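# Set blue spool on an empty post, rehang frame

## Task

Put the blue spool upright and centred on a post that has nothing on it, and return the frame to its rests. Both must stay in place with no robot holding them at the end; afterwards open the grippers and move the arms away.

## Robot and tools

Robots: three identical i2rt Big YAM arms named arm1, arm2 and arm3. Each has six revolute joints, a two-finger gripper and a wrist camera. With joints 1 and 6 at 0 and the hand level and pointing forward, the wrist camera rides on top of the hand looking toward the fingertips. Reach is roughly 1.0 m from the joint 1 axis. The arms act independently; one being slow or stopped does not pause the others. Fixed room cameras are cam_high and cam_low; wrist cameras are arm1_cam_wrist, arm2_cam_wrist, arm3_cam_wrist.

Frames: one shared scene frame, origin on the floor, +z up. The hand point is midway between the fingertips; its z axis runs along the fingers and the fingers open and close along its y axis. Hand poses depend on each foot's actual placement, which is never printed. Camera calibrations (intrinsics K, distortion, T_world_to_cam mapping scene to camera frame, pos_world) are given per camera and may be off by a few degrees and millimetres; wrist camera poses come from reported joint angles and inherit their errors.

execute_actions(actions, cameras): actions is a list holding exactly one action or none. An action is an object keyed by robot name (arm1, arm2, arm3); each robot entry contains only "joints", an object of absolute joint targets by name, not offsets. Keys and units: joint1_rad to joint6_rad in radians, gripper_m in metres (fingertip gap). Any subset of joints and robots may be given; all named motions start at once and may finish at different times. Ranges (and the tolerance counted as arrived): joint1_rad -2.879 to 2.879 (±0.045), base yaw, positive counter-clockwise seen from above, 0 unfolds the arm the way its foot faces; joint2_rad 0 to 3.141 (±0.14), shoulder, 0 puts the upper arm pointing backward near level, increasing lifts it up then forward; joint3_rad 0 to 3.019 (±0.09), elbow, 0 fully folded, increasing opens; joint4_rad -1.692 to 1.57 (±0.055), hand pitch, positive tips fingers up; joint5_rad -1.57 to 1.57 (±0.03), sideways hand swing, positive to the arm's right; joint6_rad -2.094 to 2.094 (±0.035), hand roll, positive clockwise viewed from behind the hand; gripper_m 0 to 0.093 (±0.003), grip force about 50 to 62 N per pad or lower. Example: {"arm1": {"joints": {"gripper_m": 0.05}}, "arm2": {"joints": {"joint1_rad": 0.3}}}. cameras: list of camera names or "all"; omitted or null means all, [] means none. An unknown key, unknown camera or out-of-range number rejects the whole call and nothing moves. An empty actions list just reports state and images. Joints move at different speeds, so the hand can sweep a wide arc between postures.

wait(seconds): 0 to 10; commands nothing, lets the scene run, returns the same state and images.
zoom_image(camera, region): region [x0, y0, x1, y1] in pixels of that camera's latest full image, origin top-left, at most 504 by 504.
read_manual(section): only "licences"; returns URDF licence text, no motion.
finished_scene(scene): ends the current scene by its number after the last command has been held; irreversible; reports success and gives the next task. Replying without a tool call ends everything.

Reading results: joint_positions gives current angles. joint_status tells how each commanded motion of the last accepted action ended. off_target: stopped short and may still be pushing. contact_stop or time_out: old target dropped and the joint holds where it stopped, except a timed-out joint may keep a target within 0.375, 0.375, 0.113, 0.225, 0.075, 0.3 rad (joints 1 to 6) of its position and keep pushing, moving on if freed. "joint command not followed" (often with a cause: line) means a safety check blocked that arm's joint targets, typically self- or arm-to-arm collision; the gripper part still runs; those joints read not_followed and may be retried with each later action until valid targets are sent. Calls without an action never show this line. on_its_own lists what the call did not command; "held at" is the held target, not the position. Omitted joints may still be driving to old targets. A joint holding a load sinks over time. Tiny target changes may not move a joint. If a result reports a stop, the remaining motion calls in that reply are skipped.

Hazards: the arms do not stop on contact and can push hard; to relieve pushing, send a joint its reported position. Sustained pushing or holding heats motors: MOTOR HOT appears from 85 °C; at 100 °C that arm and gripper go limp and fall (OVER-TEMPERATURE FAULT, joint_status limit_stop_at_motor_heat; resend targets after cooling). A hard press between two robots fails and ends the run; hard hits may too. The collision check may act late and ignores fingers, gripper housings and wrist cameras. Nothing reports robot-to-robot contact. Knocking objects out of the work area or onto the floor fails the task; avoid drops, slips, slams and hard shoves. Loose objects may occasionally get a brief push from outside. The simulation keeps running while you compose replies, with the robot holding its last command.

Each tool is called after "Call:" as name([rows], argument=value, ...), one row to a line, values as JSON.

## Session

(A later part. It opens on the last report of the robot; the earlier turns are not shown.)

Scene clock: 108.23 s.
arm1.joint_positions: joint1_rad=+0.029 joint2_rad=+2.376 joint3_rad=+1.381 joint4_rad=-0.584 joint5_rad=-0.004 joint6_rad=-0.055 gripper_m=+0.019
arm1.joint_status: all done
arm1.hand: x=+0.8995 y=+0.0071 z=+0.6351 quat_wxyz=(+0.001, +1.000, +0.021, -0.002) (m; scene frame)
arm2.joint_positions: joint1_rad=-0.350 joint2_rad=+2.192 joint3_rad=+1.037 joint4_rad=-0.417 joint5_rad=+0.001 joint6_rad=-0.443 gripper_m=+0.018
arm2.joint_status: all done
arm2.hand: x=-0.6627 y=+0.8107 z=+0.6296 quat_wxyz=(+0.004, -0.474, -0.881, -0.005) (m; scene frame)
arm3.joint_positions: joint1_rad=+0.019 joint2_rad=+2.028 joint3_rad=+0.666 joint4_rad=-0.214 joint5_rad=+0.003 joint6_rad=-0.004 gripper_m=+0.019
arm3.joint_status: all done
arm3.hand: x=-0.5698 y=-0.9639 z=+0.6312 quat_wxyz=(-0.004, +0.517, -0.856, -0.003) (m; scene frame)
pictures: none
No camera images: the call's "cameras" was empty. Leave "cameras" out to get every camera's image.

Call:
execute_actions([
  {"arm1":{"joints":{"joint1_rad":-0.035,"joint2_rad":2.232,"joint3_rad":1.482,"joint4_rad":-0.771,"joint6_rad":-0.121}},"arm2":{"joints":{"joint1_rad":-0.387,"joint2_rad":1.92,"joint3_rad":0.896,"joint4_rad":-0.506,"joint6_rad":-0.481}},"arm3":{"joints":{"joint1_rad":0.132,"joint2_rad":1.80,"joint3_rad":0.752,"joint4_rad":-0.489,"joint6_rad":0.115}}},
], cameras=[])

Scene clock: 114.23 s.
arm1.joint_positions: joint1_rad=-0.035 joint2_rad=+2.266 joint3_rad=+1.433 joint4_rad=-0.748 joint5_rad=-0.004 joint6_rad=-0.118 gripper_m=+0.019
arm1.joint_status: all done
arm1.hand: x=+0.8786 y=+0.0437 z=+0.7070 quat_wxyz=(+0.002, +1.000, +0.021, -0.002) (m; scene frame)
arm2.joint_positions: joint1_rad=-0.385 joint2_rad=+1.944 joint3_rad=+0.881 joint4_rad=-0.510 joint5_rad=+0.001 joint6_rad=-0.475 gripper_m=+0.018
arm2.joint_status: all done
arm2.hand: x=-0.6829 y=+0.8510 z=+0.7051 quat_wxyz=(+0.005, -0.475, -0.880, -0.005) (m; scene frame)
arm3.joint_positions: joint1_rad=+0.132 joint2_rad=+1.815 joint3_rad=+0.724 joint4_rad=-0.480 joint5_rad=+0.002 joint6_rad=+0.111 gripper_m=+0.019
arm3.joint_status: all done
arm3.hand: x=-0.5934 y=-0.9234 z=+0.7080 quat_wxyz=(-0.006, +0.516, -0.857, -0.005) (m; scene frame)
pictures: none
No camera images: the call's "cameras" was empty. Leave "cameras" out to get every camera's image.

Call:
execute_actions([
  {"arm1":{"joints":{"joint1_rad":-0.106,"joint2_rad":2.158,"joint3_rad":1.603,"joint4_rad":-0.965,"joint6_rad":-0.194}},"arm2":{"joints":{"joint1_rad":-0.433,"joint2_rad":1.647,"joint3_rad":0.778,"joint4_rad":-0.657,"joint6_rad":-0.531}},"arm3":{"joints":{"joint1_rad":0.227,"joint2_rad":1.676,"joint3_rad":0.898,"joint4_rad":-0.754,"joint6_rad":0.212}}},
], cameras=["cam_high","cam_low"])

Call:
zoom_image(camera="cam_low", region=[380,150,600,330])

Call:
zoom_image(camera="cam_high", region=[390,160,510,290])

Scene clock: 120.67 s.
arm1.joint_positions: joint1_rad=-0.105 joint2_rad=+2.197 joint3_rad=+1.544 joint4_rad=-0.935 joint5_rad=-0.004 joint6_rad=-0.189 gripper_m=+0.019
arm1.joint_status: all done
arm1.hand: x=+0.8572 y=+0.0869 z=+0.7777 quat_wxyz=(+0.003, +1.000, +0.021, +0.001) (m; scene frame)
arm2.joint_positions: joint1_rad=-0.433 joint2_rad=+1.669 joint3_rad=+0.761 joint4_rad=-0.661 joint5_rad=+0.004 joint6_rad=-0.523 gripper_m=+0.018
arm2.joint_status: all done
arm2.hand: x=-0.7052 y=+0.8950 z=+0.7805 quat_wxyz=(+0.005, -0.475, -0.880, -0.003) (m; scene frame)
arm3.joint_positions: joint1_rad=+0.228 joint2_rad=+1.697 joint3_rad=+0.859 joint4_rad=-0.735 joint5_rad=-0.001 joint6_rad=+0.209 gripper_m=+0.019
arm3.joint_status: all done
arm3.hand: x=-0.6166 y=-0.8788 z=+0.7795 quat_wxyz=(-0.004, +0.515, -0.857, -0.005) (m; scene frame)
pictures: cam_high, cam_low
Images, in order (width x height): cam_high 896x504, cam_low 896x504.

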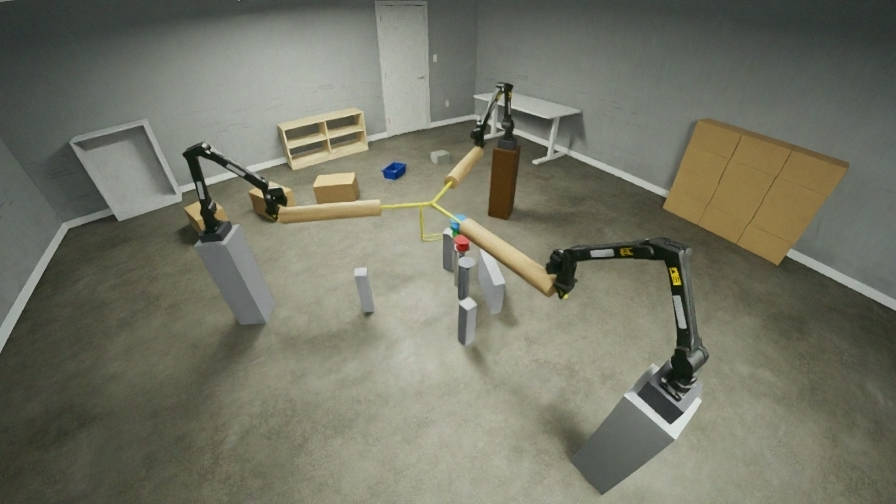

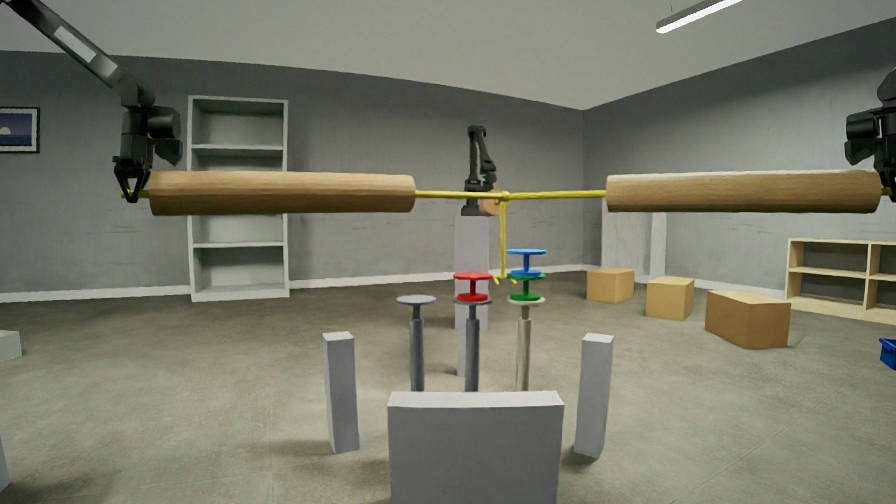

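Region (380, 150, 600, 330) of cam_low's 896x504 image, scaled by 2.291, with more detail than that image has; it fills the top 412 rows of this view, and the rest is white.

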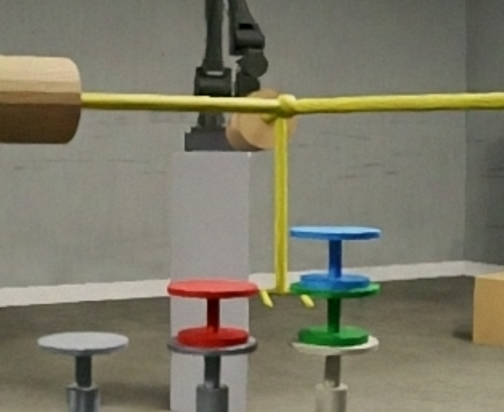

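Region (390, 160, 510, 290) of cam_high's 896x504 image, scaled by 3.877, with more detail than that image has; it fills the left 465 columns of this view, and the rest is white.

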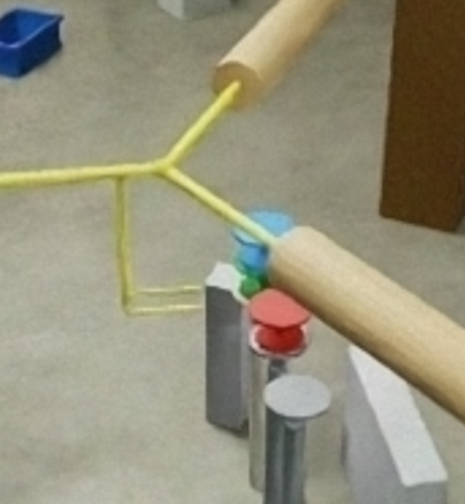

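Call:
execute_actions([
  {"arm1":{"joints":{"joint1_rad":-0.180,"joint2_rad":2.12,"joint3_rad":1.772,"joint4_rad":-1.163,"joint6_rad":-0.270}},"arm2":{"joints":{"joint1_rad":-0.483,"joint2_rad":1.366,"joint3_rad":0.704,"joint4_rad":-0.864,"joint6_rad":-0.583}},"arm3":{"joints":{"joint1_rad":0.299,"joint2_rad":1.634,"joint3_rad":1.10,"joint4_rad":-0.992,"joint6_rad":0.283}}},
], cameras=["cam_high","cam_low"])

Call:
zoom_image(camera="cam_low", region=[460,150,600,310])

Call:
zoom_image(camera="cam_high", region=[400,160,500,270])

Scene clock: 134.20 s.
arm1.joint_positions: joint1_rad=-0.178 joint2_rad=+2.168 joint3_rad=+1.700 joint4_rad=-1.132 joint5_rad=-0.004 joint6_rad=-0.259 gripper_m=+0.019
arm1.joint_status: all done
arm1.hand: x=+0.8404 y=+0.1359 z=+0.8456 quat_wxyz=(+0.004, +1.000, +0.020, +0.008) (m; scene frame)
arm2.joint_positions: joint1_rad=-0.485 joint2_rad=+1.385 joint3_rad=+0.687 joint4_rad=-0.864 joint5_rad=+0.006 joint6_rad=-0.575 gripper_m=+0.018
arm2.joint_status: all done
arm2.hand: x=-0.7247 y=+0.9421 z=+0.8515 quat_wxyz=(+0.005, -0.475, -0.880, +0.001) (m; scene frame)
arm3.joint_positions: joint1_rad=+0.296 joint2_rad=+1.661 joint3_rad=+1.052 joint4_rad=-0.969 joint5_rad=-0.001 joint6_rad=+0.278 gripper_m=+0.019
arm3.joint_status: all done
arm3.hand: x=-0.6339 y=-0.8309 z=+0.8497 quat_wxyz=(-0.003, +0.515, -0.857, -0.004) (m; scene frame)
pictures: cam_high, cam_low
Images, in order (width x height): cam_high 896x504, cam_low 896x504.

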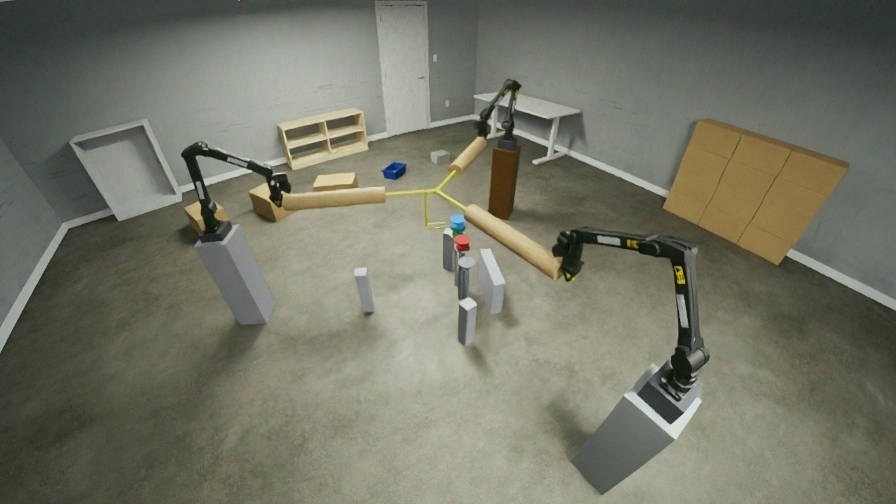

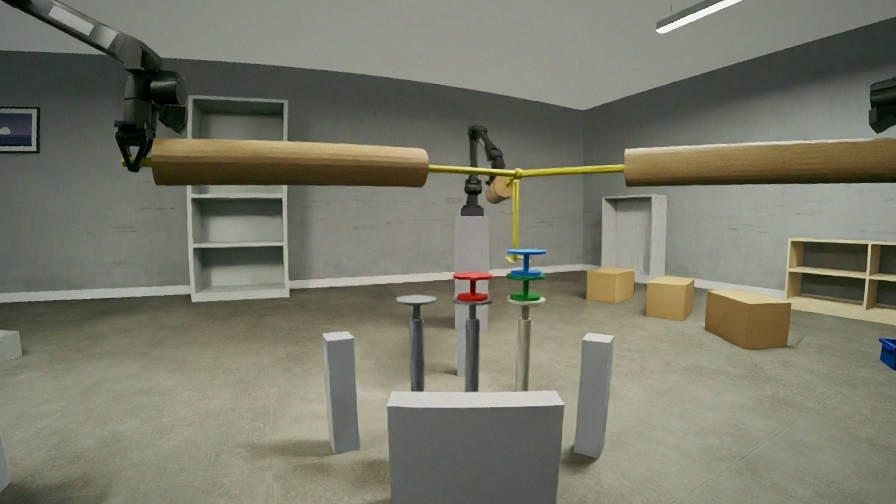

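Region (460, 150, 600, 310) of cam_low's 896x504 image, scaled by 3.150, with more detail than that image has; it fills the left 441 columns of this view, and the rest is white.

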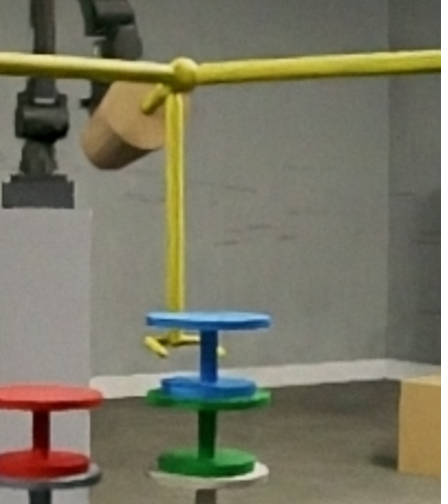

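Region (400, 160, 500, 270) of cam_high's 896x504 image, scaled by 4.582, with more detail than that image has; it fills the left 458 columns of this view, and the rest is white.

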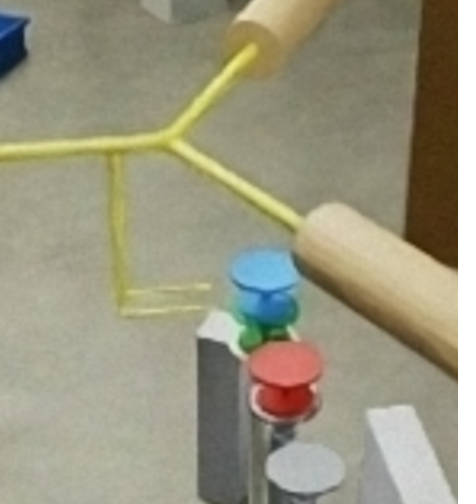

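Call:
execute_actions([
  {"arm1":{"joints":{"joint1_rad":-0.300,"joint2_rad":2.084,"joint3_rad":1.69,"joint4_rad":-1.11,"joint6_rad":-0.392}},"arm2":{"joints":{"joint1_rad":-0.345,"joint2_rad":1.181,"joint3_rad":0.541,"joint4_rad":-0.895,"joint6_rad":-0.436}},"arm3":{"joints":{"joint1_rad":0.261,"joint2_rad":1.803,"joint3_rad":1.334,"joint4_rad":-1.06,"joint6_rad":0.240}}},
], cameras=["cam_high","cam_low"])

Call:
zoom_image(camera="cam_low", region=[480,210,580,310])

Call:
zoom_image(camera="cam_high", region=[400,160,500,270])

Scene clock: 145.17 s.
arm1.joint_positions: joint1_rad=-0.304 joint2_rad=+2.158 joint3_rad=+1.673 joint4_rad=-1.129 joint5_rad=-0.003 joint6_rad=-0.385 gripper_m=+0.019
arm1.joint_status: all done
arm1.hand: x=+0.8708 y=+0.2087 z=+0.8428 quat_wxyz=(+0.008, +1.000, +0.020, +0.013) (m; scene frame)
arm2.joint_positions: joint1_rad=-0.360 joint2_rad=+1.198 joint3_rad=+0.517 joint4_rad=-0.894 joint5_rad=+0.011 joint6_rad=-0.449 gripper_m=+0.018
arm2.joint_status: all done
arm2.hand: x=-0.6956 y=+1.0144 z=+0.8501 quat_wxyz=(+0.010, -0.475, -0.880, -0.003) (m; scene frame)
arm3.joint_positions: joint1_rad=+0.266 joint2_rad=+1.828 joint3_rad=+1.288 joint4_rad=-1.031 joint5_rad=-0.004 joint6_rad=+0.249 gripper_m=+0.019
arm3.joint_status: all done
arm3.hand: x=-0.6031 y=-0.7597 z=+0.8510 quat_wxyz=(-0.004, +0.514, -0.858, -0.008) (m; scene frame)
pictures: cam_high, cam_low
Images, in order (width x height): cam_high 896x504, cam_low 896x504.

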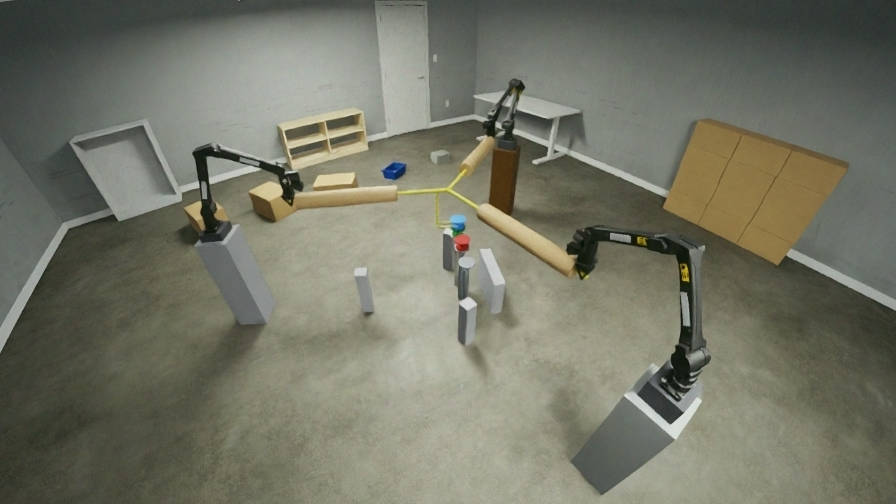

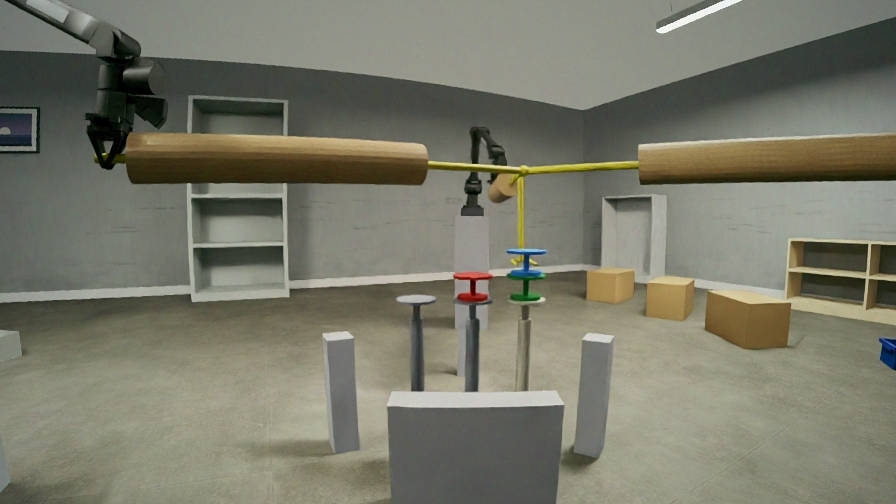

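Region (480, 210, 580, 310) of cam_low's 896x504 image, scaled by 5.040, with more detail than that image has.

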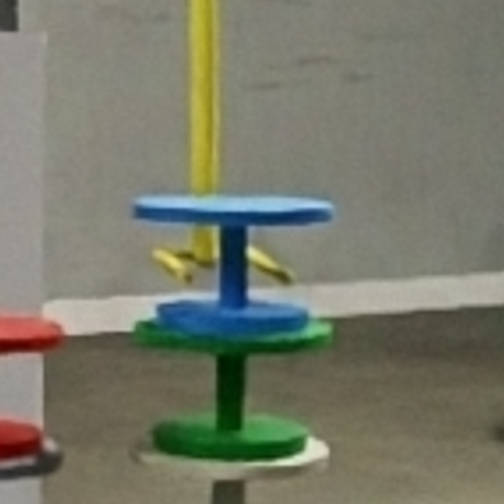

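Region (400, 160, 500, 270) of cam_high's 896x504 image, scaled by 4.582, with more detail than that image has; it fills the left 458 columns of this view, and the rest is white.

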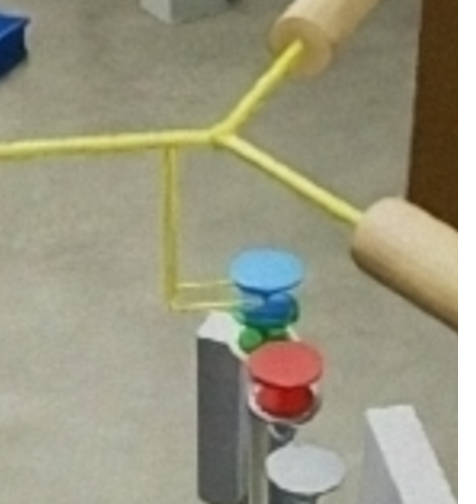

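Call:
execute_actions(actions=[], cameras=[])

Scene clock: 150.13 s.
arm1.joint_positions: joint1_rad=-0.304 joint2_rad=+2.158 joint3_rad=+1.673 joint4_rad=-1.129 joint5_rad=-0.003 joint6_rad=-0.385 gripper_m=+0.019
arm1.joint_status: all done
arm1.hand: x=+0.8708 y=+0.2087 z=+0.8428 quat_wxyz=(+0.008, +1.000, +0.020, +0.013) (m; scene frame)
arm2.joint_positions: joint1_rad=-0.360 joint2_rad=+1.198 joint3_rad=+0.517 joint4_rad=-0.894 joint5_rad=+0.011 joint6_rad=-0.449 gripper_m=+0.018
arm2.joint_status: all done
arm2.hand: x=-0.6956 y=+1.0144 z=+0.8501 quat_wxyz=(+0.010, -0.475, -0.880, -0.003) (m; scene frame)
arm3.joint_positions: joint1_rad=+0.266 joint2_rad=+1.828 joint3_rad=+1.288 joint4_rad=-1.031 joint5_rad=-0.004 joint6_rad=+0.249 gripper_m=+0.019
arm3.joint_status: all done
arm3.hand: x=-0.6031 y=-0.7597 z=+0.8510 quat_wxyz=(-0.004, +0.514, -0.858, -0.008) (m; scene frame)
pictures: none
No camera images: the call's "cameras" was empty. Leave "cameras" out to get every camera's image.

Call:
execute_actions([
  {"arm1":{"joints":{"joint1_rad":-0.407,"joint2_rad":2.056,"joint3_rad":1.637,"joint4_rad":-1.08,"joint6_rad":-0.50}},"arm2":{"joints":{"joint1_rad":-0.152,"joint2_rad":1.0,"joint3_rad":0.433,"joint4_rad":-0.962,"joint6_rad":-0.246}},"arm3":{"joints":{"joint1_rad":0.231,"joint2_rad":1.943,"joint3_rad":1.565,"joint4_rad":-1.15,"joint6_rad":0.209}}},
], cameras=["cam_high","cam_low"])

Call:
zoom_image(camera="cam_low", region=[480,210,580,310])

Call:
zoom_image(camera="cam_high", region=[400,160,500,270])

Scene clock: 156.03 s.
arm1.joint_positions: joint1_rad=-0.409 joint2_rad=+2.131 joint3_rad=+1.625 joint4_rad=-1.095 joint5_rad=-0.001 joint6_rad=-0.490 gripper_m=+0.019
arm1.joint_status: all done
arm1.hand: x=+0.9033 y=+0.2648 z=+0.8426 quat_wxyz=(+0.006, +1.000, +0.020, +0.007) (m; scene frame)
arm2.joint_positions: joint1_rad=-0.165 joint2_rad=+1.017 joint3_rad=+0.410 joint4_rad=-0.963 joint5_rad=+0.006 joint6_rad=-0.255 gripper_m=+0.018
arm2.joint_status: all done
arm2.hand: x=-0.6642 y=+1.0707 z=+0.8538 quat_wxyz=(+0.006, -0.475, -0.880, -0.002) (m; scene frame)
arm3.joint_positions: joint1_rad=+0.235 joint2_rad=+1.963 joint3_rad=+1.513 joint4_rad=-1.118 joint5_rad=-0.004 joint6_rad=+0.218 gripper_m=+0.019
arm3.joint_status: all done
arm3.hand: x=-0.5710 y=-0.7037 z=+0.8568 quat_wxyz=(-0.005, +0.514, -0.858, -0.008) (m; scene frame)
pictures: cam_high, cam_low
Images, in order (width x height): cam_high 896x504, cam_low 896x504.

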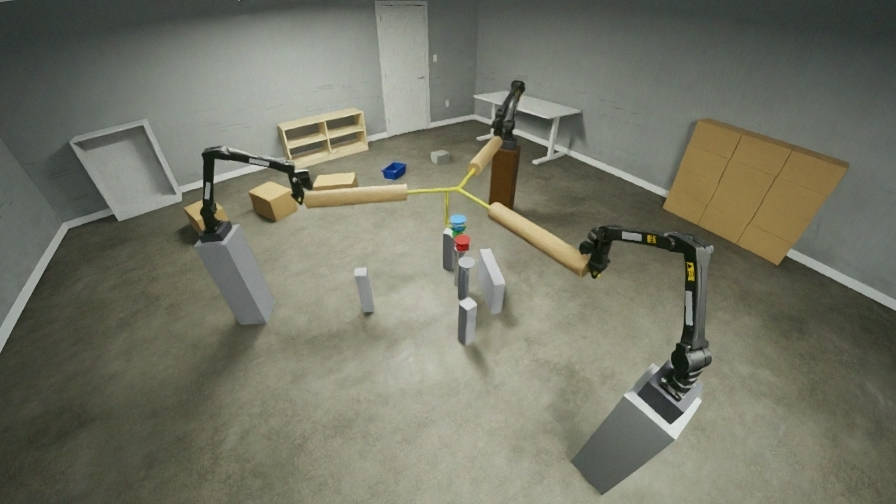

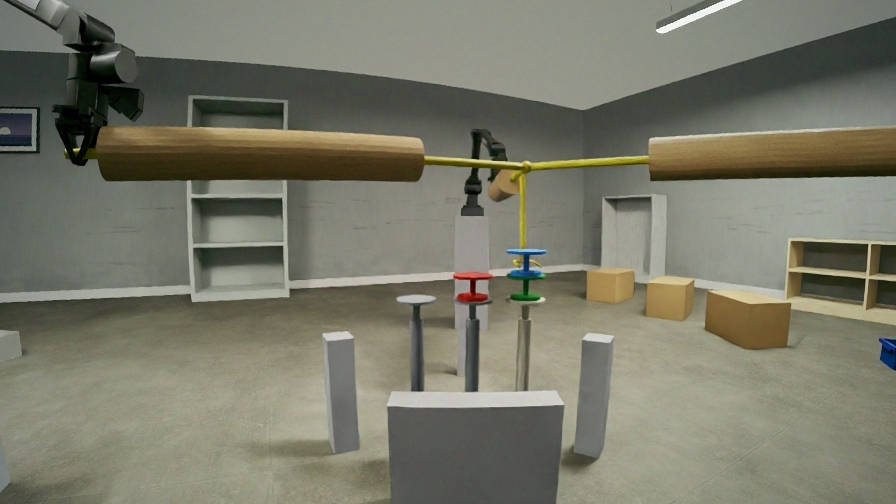

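Region (480, 210, 580, 310) of cam_low's 896x504 image, scaled by 5.040, with more detail than that image has.

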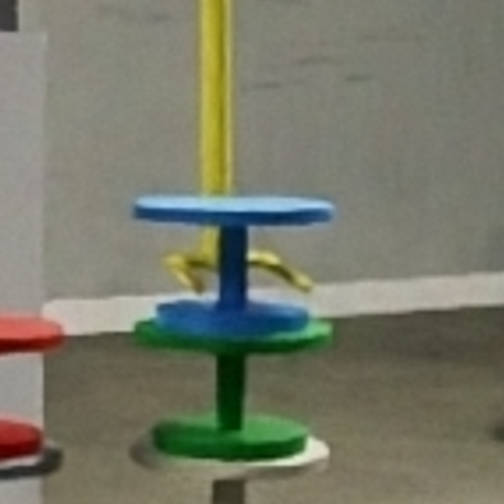

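Region (400, 160, 500, 270) of cam_high's 896x504 image, scaled by 4.582, with more detail than that image has; it fills the left 458 columns of this view, and the rest is white.

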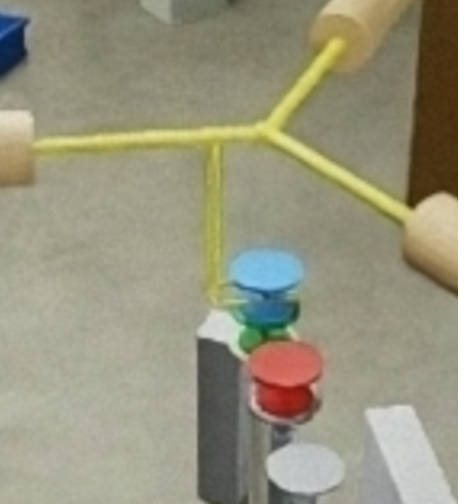

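Call:
execute_actions([
  {"arm1":{"joints":{"joint1_rad":-0.409,"joint2_rad":1.988,"joint3_rad":1.75,"joint4_rad":-1.25,"joint6_rad":-0.494}},"arm2":{"joints":{"joint1_rad":-0.16,"joint2_rad":0.88,"joint3_rad":0.574,"joint4_rad":-1.20,"joint6_rad":-0.255}},"arm3":{"joints":{"joint1_rad":0.235,"joint2_rad":1.875,"joint3_rad":1.647,"joint4_rad":-1.283,"joint6_rad":0.217}}},
], cameras=["cam_low"])

Call:
zoom_image(camera="cam_low", region=[390,190,580,320])

Scene clock: 161.13 s.
arm1.joint_positions: joint1_rad=-0.409 joint2_rad=+2.038 joint3_rad=+1.676 joint4_rad=-1.229 joint5_rad=-0.001 joint6_rad=-0.490 gripper_m=+0.019
arm1.joint_status: all done
arm1.hand: x=+0.9061 y=+0.2635 z=+0.9145 quat_wxyz=(+0.004, +1.000, +0.020, +0.003) (m; scene frame)
arm2.joint_positions: joint1_rad=-0.165 joint2_rad=+0.894 joint3_rad=+0.517 joint4_rad=-1.182 joint5_rad=-0.001 joint6_rad=-0.255 gripper_m=+0.018
arm2.joint_status: all done
arm2.hand: x=-0.6625 y=+1.0696 z=+0.9107 quat_wxyz=(+0.000, -0.475, -0.880, -0.002) (m; scene frame)
arm3.joint_positions: joint1_rad=+0.235 joint2_rad=+1.904 joint3_rad=+1.595 joint4_rad=-1.259 joint5_rad=-0.001 joint6_rad=+0.218 gripper_m=+0.019
arm3.joint_status: all done
arm3.hand: x=-0.5705 y=-0.7043 z=+0.9188 quat_wxyz=(-0.006, +0.514, -0.858, -0.007) (m; scene frame)
pictures: cam_low
Images, in order (width x height): cam_low 896x504.

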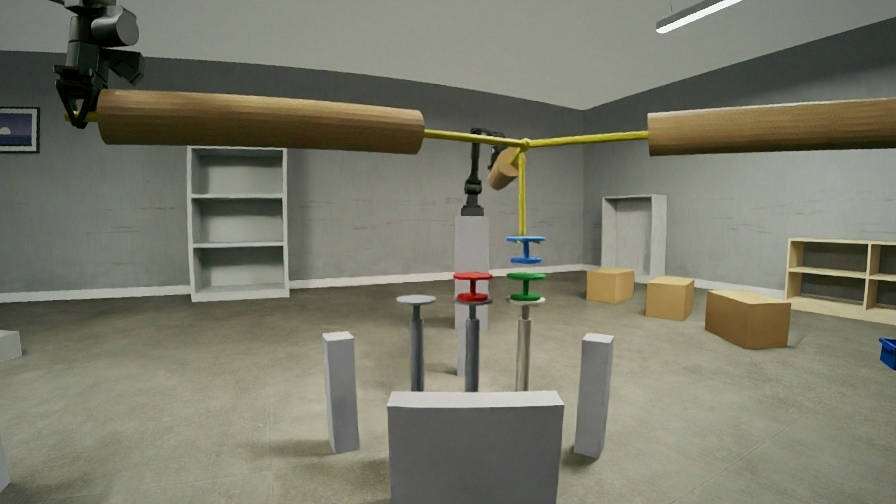

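Region (390, 190, 580, 320) of cam_low's 896x504 image, scaled by 2.653, with more detail than that image has; it fills the top 345 rows of this view, and the rest is white.

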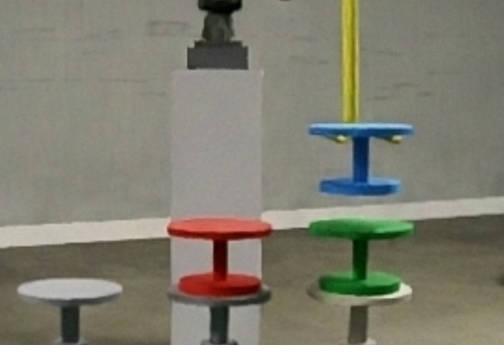

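Call:
execute_actions([
  {"arm1":{"joints":{"joint1_rad":-0.409,"joint2_rad":1.755,"joint3_rad":1.315,"joint4_rad":-1.078,"joint6_rad":-0.492}},"arm2":{"joints":{"joint1_rad":0.108,"joint2_rad":1.158,"joint3_rad":0.745,"joint4_rad":-1.083,"joint6_rad":0.018}},"arm3":{"joints":{"joint1_rad":0.054,"joint2_rad":1.855,"joint3_rad":1.577,"joint4_rad":-1.23,"joint6_rad":0.033}}},
], cameras=["cam_low"])

Call:
zoom_image(camera="cam_low", region=[390,190,580,320])

Scene clock: 171.27 s.
arm1.joint_positions: joint1_rad=-0.413 joint2_rad=+1.797 joint3_rad=+1.306 joint4_rad=-1.097 joint5_rad=+0.008 joint6_rad=-0.496 gripper_m=+0.019
arm1.joint_status: all done
arm1.hand: x=+0.9974 y=+0.2236 z=+0.9151 quat_wxyz=(-0.001, +1.000, +0.021, +0.003) (m; scene frame)
arm2.joint_positions: joint1_rad=+0.102 joint2_rad=+1.175 joint3_rad=+0.684 joint4_rad=-1.084 joint5_rad=-0.002 joint6_rad=+0.009 gripper_m=+0.018
arm2.joint_status: all done
arm2.hand: x=-0.5718 y=+1.0273 z=+0.9083 quat_wxyz=(+0.006, -0.474, -0.881, -0.007) (m; scene frame)
arm3.joint_positions: joint1_rad=+0.050 joint2_rad=+1.902 joint3_rad=+1.555 joint4_rad=-1.230 joint5_rad=-0.004 joint6_rad=+0.031 gripper_m=+0.019
arm3.joint_status: all done
arm3.hand: x=-0.4751 y=-0.7485 z=+0.9049 quat_wxyz=(-0.002, +0.515, -0.857, -0.006) (m; scene frame)
pictures: cam_low
Images, in order (width x height): cam_low 896x504.

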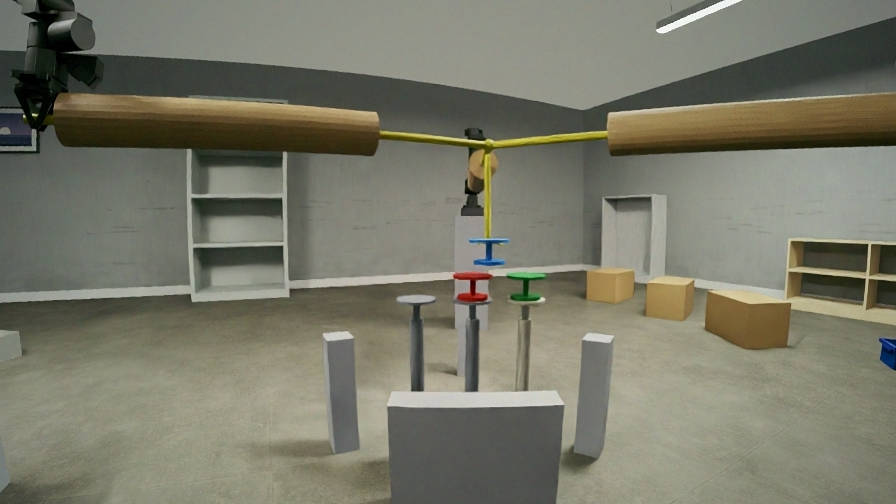

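Region (390, 190, 580, 320) of cam_low's 896x504 image, scaled by 2.653, with more detail than that image has; it fills the top 345 rows of this view, and the rest is white.

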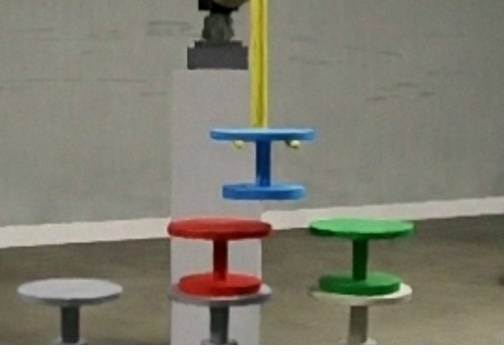

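Call:
execute_actions([
  {"arm1":{"joints":{"joint1_rad":-0.405,"joint2_rad":1.521,"joint3_rad":1.001,"joint4_rad":-1.0,"joint6_rad":-0.49}},"arm2":{"joints":{"joint1_rad":0.244,"joint2_rad":1.392,"joint3_rad":0.973,"joint4_rad":-1.062,"joint6_rad":0.157}},"arm3":{"joints":{"joint1_rad":-0.115,"joint2_rad":1.885,"joint3_rad":1.648,"joint4_rad":-1.28,"joint6_rad":-0.136}}},
], cameras=["cam_low"])

Call:
zoom_image(camera="cam_low", region=[390,190,580,320])

Scene clock: 178.43 s.
arm1.joint_positions: joint1_rad=-0.407 joint2_rad=+1.553 joint3_rad=+0.994 joint4_rad=-1.023 joint5_rad=-0.001 joint6_rad=-0.492 gripper_m=+0.019
arm1.joint_status: all done
arm1.hand: x=+1.0869 y=+0.1752 z=+0.9173 quat_wxyz=(+0.002, +1.000, +0.022, -0.001) (m; scene frame)
arm2.joint_positions: joint1_rad=+0.234 joint2_rad=+1.420 joint3_rad=+0.918 joint4_rad=-1.065 joint5_rad=+0.001 joint6_rad=+0.142 gripper_m=+0.018
arm2.joint_status: all done
arm2.hand: x=-0.4814 y=+0.9792 z=+0.9127 quat_wxyz=(+0.003, -0.474, -0.881, -0.004) (m; scene frame)
arm3.joint_positions: joint1_rad=-0.131 joint2_rad=+1.902 joint3_rad=+1.586 joint4_rad=-1.257 joint5_rad=-0.002 joint6_rad=-0.151 gripper_m=+0.019
arm3.joint_status: all done
arm3.hand: x=-0.3847 y=-0.7984 z=+0.9153 quat_wxyz=(-0.004, +0.516, -0.857, -0.006) (m; scene frame)
pictures: cam_low
Images, in order (width x height): cam_low 896x504.

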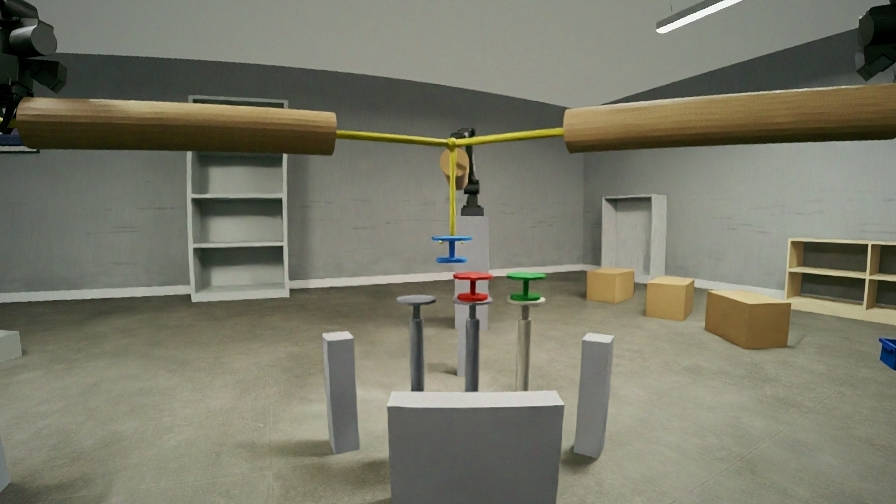

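Region (390, 190, 580, 320) of cam_low's 896x504 image, scaled by 2.653, with more detail than that image has; it fills the top 345 rows of this view, and the rest is white.

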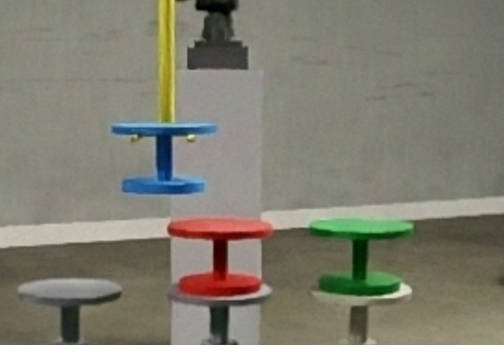

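Call:
execute_actions([
  {"arm1":{"joints":{"joint1_rad":-0.408,"joint2_rad":1.326,"joint3_rad":0.696,"joint4_rad":-0.897,"joint6_rad":-0.492}},"arm2":{"joints":{"joint1_rad":0.330,"joint2_rad":1.647,"joint3_rad":1.20,"joint4_rad":-1.03,"joint6_rad":0.243}},"arm3":{"joints":{"joint1_rad":-0.273,"joint2_rad":1.98,"joint3_rad":1.71,"joint4_rad":-1.228,"joint6_rad":-0.295}}},
], cameras=["cam_low","cam_high"])

Call:
zoom_image(camera="cam_low", region=[370,220,500,330])

Call:
zoom_image(camera="cam_high", region=[420,190,510,290])

Scene clock: 185.73 s.
arm1.joint_positions: joint1_rad=-0.407 joint2_rad=+1.359 joint3_rad=+0.687 joint4_rad=-0.916 joint5_rad=+0.002 joint6_rad=-0.488 gripper_m=+0.019
arm1.joint_status: all done
arm1.hand: x=+1.1773 y=+0.1322 z=+0.8857 quat_wxyz=(+0.002, +1.000, +0.020, +0.001) (m; scene frame)
arm2.joint_positions: joint1_rad=+0.329 joint2_rad=+1.688 joint3_rad=+1.146 joint4_rad=-1.030 joint5_rad=-0.005 joint6_rad=+0.239 gripper_m=+0.018
arm2.joint_status: all done
arm2.hand: x=-0.3881 y=+0.9413 z=+0.8824 quat_wxyz=(+0.004, -0.475, -0.880, -0.008) (m; scene frame)
arm3.joint_positions: joint1_rad=-0.291 joint2_rad=+2.009 joint3_rad=+1.646 joint4_rad=-1.212 joint5_rad=-0.003 joint6_rad=-0.308 gripper_m=+0.019
arm3.joint_status: all done
arm3.hand: x=-0.2957 y=-0.8378 z=+0.8764 quat_wxyz=(-0.003, +0.514, -0.857, -0.007) (m; scene frame)
pictures: cam_high, cam_low
Images, in order (width x height): cam_high 896x504, cam_low 896x504.

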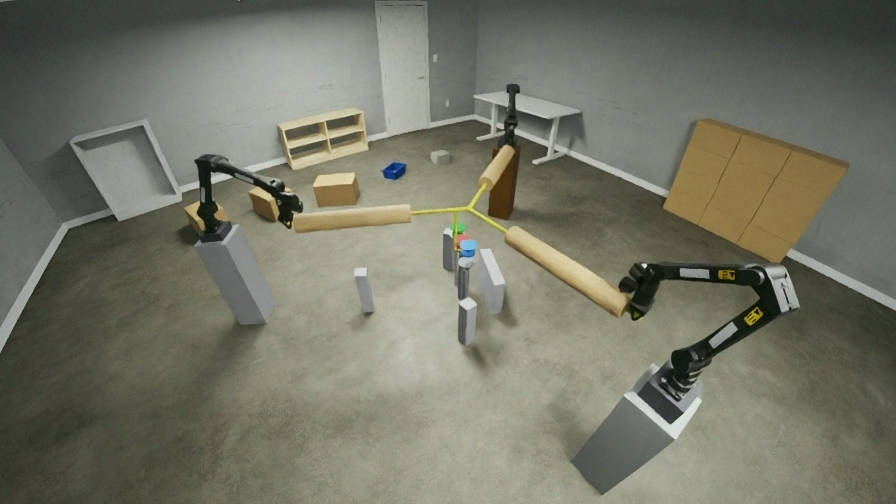

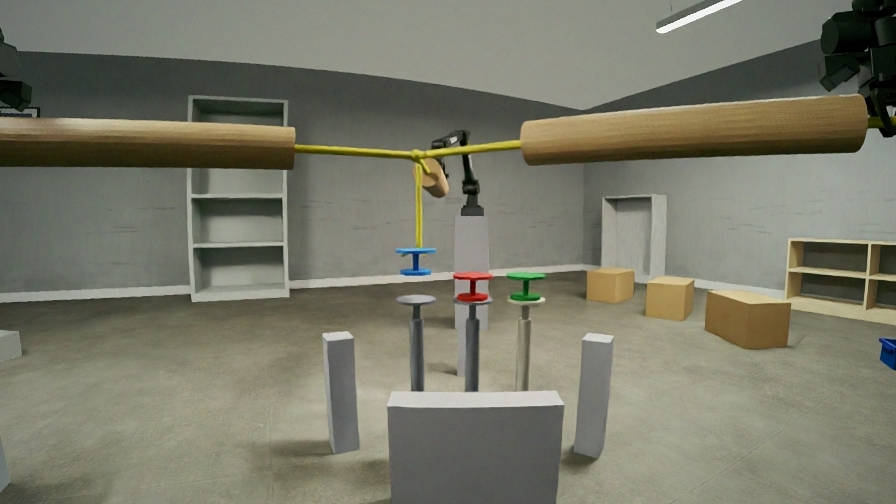

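Region (370, 220, 500, 330) of cam_low's 896x504 image, scaled by 3.877, with more detail than that image has; it fills the top 426 rows of this view, and the rest is white.

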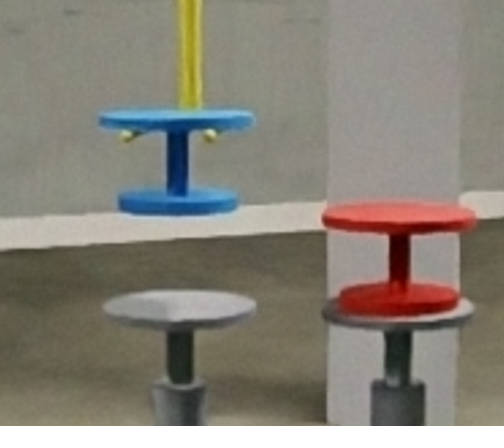

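Region (420, 190, 510, 290) of cam_high's 896x504 image, scaled by 5.040, with more detail than that image has; it fills the left 454 columns of this view, and the rest is white.

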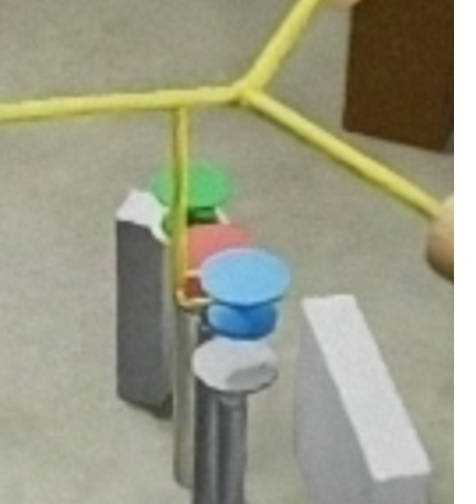

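Call:
execute_actions([
  {"arm1":{"joints":{"joint1_rad":-0.407,"joint2_rad":1.474,"joint3_rad":0.633,"joint4_rad":-0.693,"joint6_rad":-0.49}},"arm2":{"joints":{"joint1_rad":0.329,"joint2_rad":1.745,"joint3_rad":1.102,"joint4_rad":-0.874,"joint6_rad":0.239}},"arm3":{"joints":{"joint1_rad":-0.285,"joint2_rad":2.038,"joint3_rad":1.612,"joint4_rad":-1.105,"joint6_rad":-0.308}}},
], cameras=["cam_low","cam_high"])

Call:
zoom_image(camera="cam_low", region=[380,250,500,330])

Call:
zoom_image(camera="cam_high", region=[440,220,500,290])

Scene clock: 200.80 s.
arm1.joint_positions: joint1_rad=-0.407 joint2_rad=+1.500 joint3_rad=+0.625 joint4_rad=-0.717 joint5_rad=+0.004 joint6_rad=-0.488 gripper_m=+0.019
arm1.joint_status: all done
arm1.hand: x=+1.1776 y=+0.1321 z=+0.8284 quat_wxyz=(+0.002, +1.000, +0.020, +0.004) (m; scene frame)
arm2.joint_positions: joint1_rad=+0.334 joint2_rad=+1.787 joint3_rad=+1.088 joint4_rad=-0.874 joint5_rad=-0.004 joint6_rad=+0.242 gripper_m=+0.018
arm2.joint_status: all done
arm2.hand: x=-0.3863 y=+0.9428 z=+0.8211 quat_wxyz=(+0.004, -0.474, -0.880, -0.007) (m; scene frame)
arm3.joint_positions: joint1_rad=-0.290 joint2_rad=+2.074 joint3_rad=+1.596 joint4_rad=-1.102 joint5_rad=-0.001 joint6_rad=-0.308 gripper_m=+0.019
arm3.joint_status: all done
arm3.hand: x=-0.2951 y=-0.8364 z=+0.8212 quat_wxyz=(-0.001, +0.515, -0.857, -0.005) (m; scene frame)
pictures: cam_high, cam_low
Images, in order (width x height): cam_high 896x504, cam_low 896x504.

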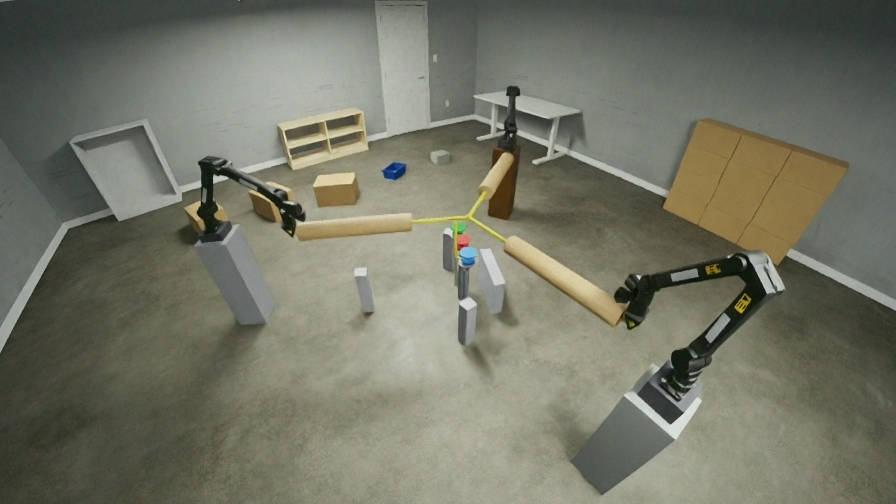

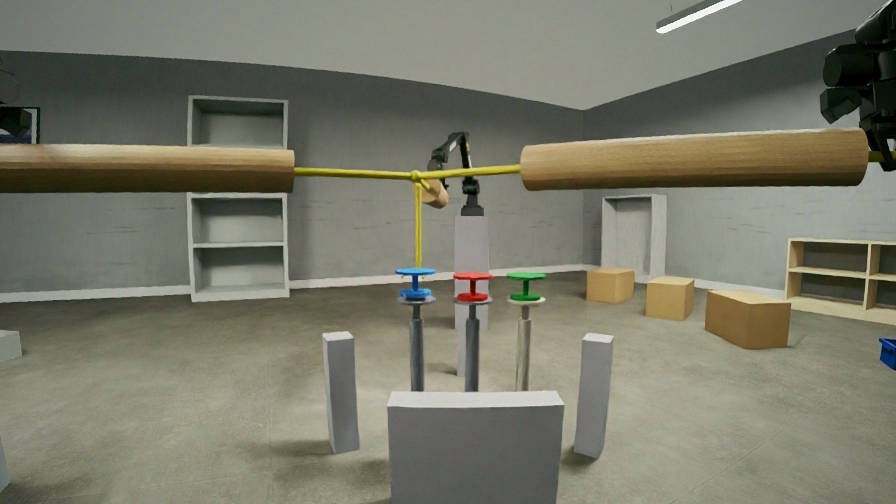

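Region (380, 250, 500, 330) of cam_low's 896x504 image, scaled by 4.200, with more detail than that image has.

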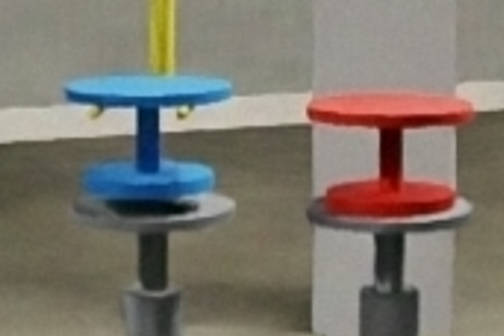

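Region (440, 220, 500, 290) of cam_high's 896x504 image, scaled by 7.200, with more detail than that image has; it fills the left 432 columns of this view, and the rest is white.

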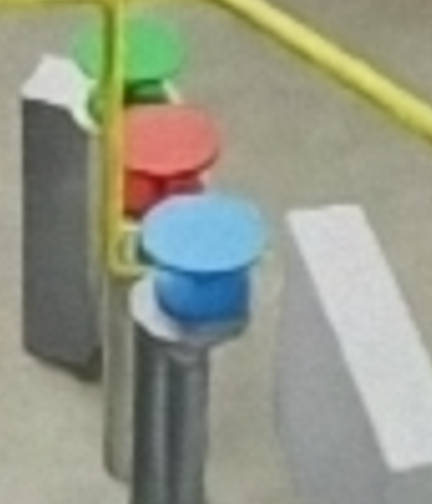

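Call:
execute_actions([
  {"arm1":{"joints":{"joint1_rad":-0.378,"joint4_rad":-0.675,"joint6_rad":-0.465}},"arm2":{"joints":{"joint1_rad":0.310,"joint6_rad":0.22}},"arm3":{"joints":{"joint1_rad":-0.28,"joint3_rad":1.587}}},
], cameras=["cam_low","cam_high"])

Call:
zoom_image(camera="cam_low", region=[380,250,500,330])

Call:
zoom_image(camera="cam_high", region=[440,220,500,290])

Scene clock: 209.03 s.
arm1.joint_positions: joint1_rad=-0.389 joint2_rad=+1.500 joint3_rad=+0.624 joint4_rad=-0.705 joint5_rad=+0.004 joint6_rad=-0.471 gripper_m=+0.019
arm1.joint_status: all done
arm1.hand: x=+1.1734 y=+0.1282 z=+0.8280 quat_wxyz=(+0.000, +1.000, +0.020, -0.001) (m; scene frame)
arm2.joint_positions: joint1_rad=+0.321 joint2_rad=+1.787 joint3_rad=+1.088 joint4_rad=-0.874 joint5_rad=-0.005 joint6_rad=+0.230 gripper_m=+0.018
arm2.joint_status: all done
arm2.hand: x=-0.3902 y=+0.9386 z=+0.8211 quat_wxyz=(+0.004, -0.475, -0.880, -0.008) (m; scene frame)
arm3.joint_positions: joint1_rad=-0.290 joint2_rad=+2.074 joint3_rad=+1.580 joint4_rad=-1.099 joint5_rad=-0.001 joint6_rad=-0.308 gripper_m=+0.019
arm3.joint_status: all done
arm3.hand: x=-0.2993 y=-0.8405 z=+0.8158 quat_wxyz=(+0.005, +0.515, -0.857, -0.004) (m; scene frame)
pictures: cam_high, cam_low
Images, in order (width x height): cam_high 896x504, cam_low 896x504.

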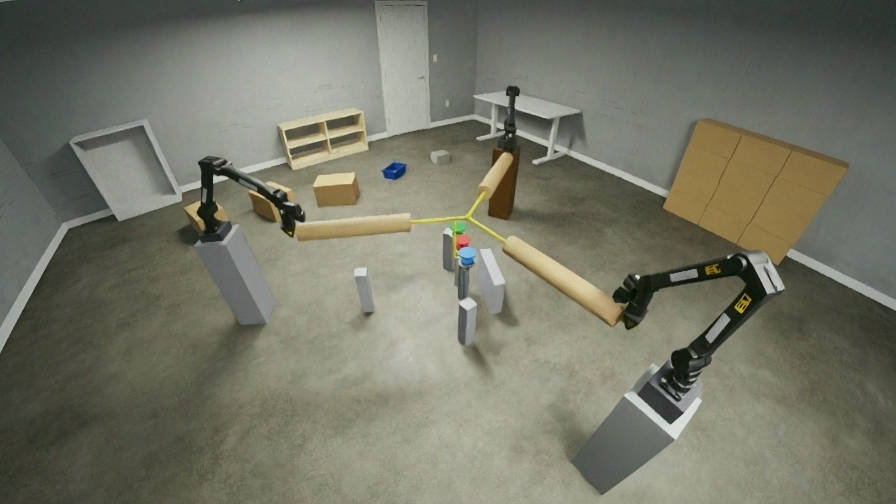

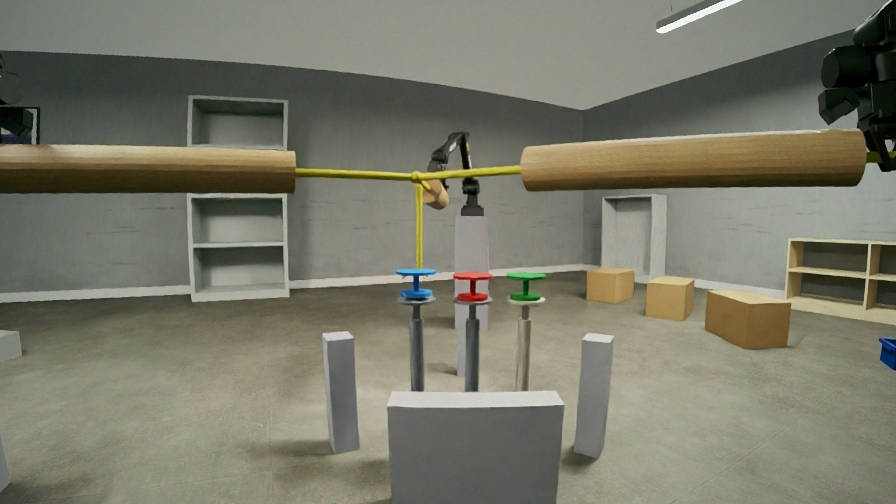

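Region (380, 250, 500, 330) of cam_low's 896x504 image, scaled by 4.200, with more detail than that image has.

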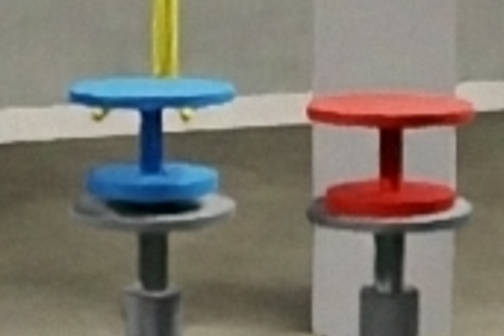

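Region (440, 220, 500, 290) of cam_high's 896x504 image, scaled by 7.200, with more detail than that image has; it fills the left 432 columns of this view, and the rest is white.

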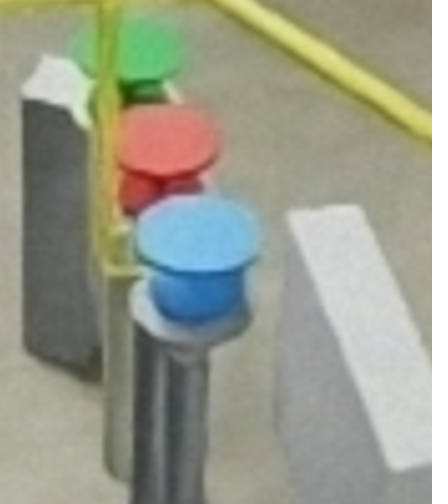

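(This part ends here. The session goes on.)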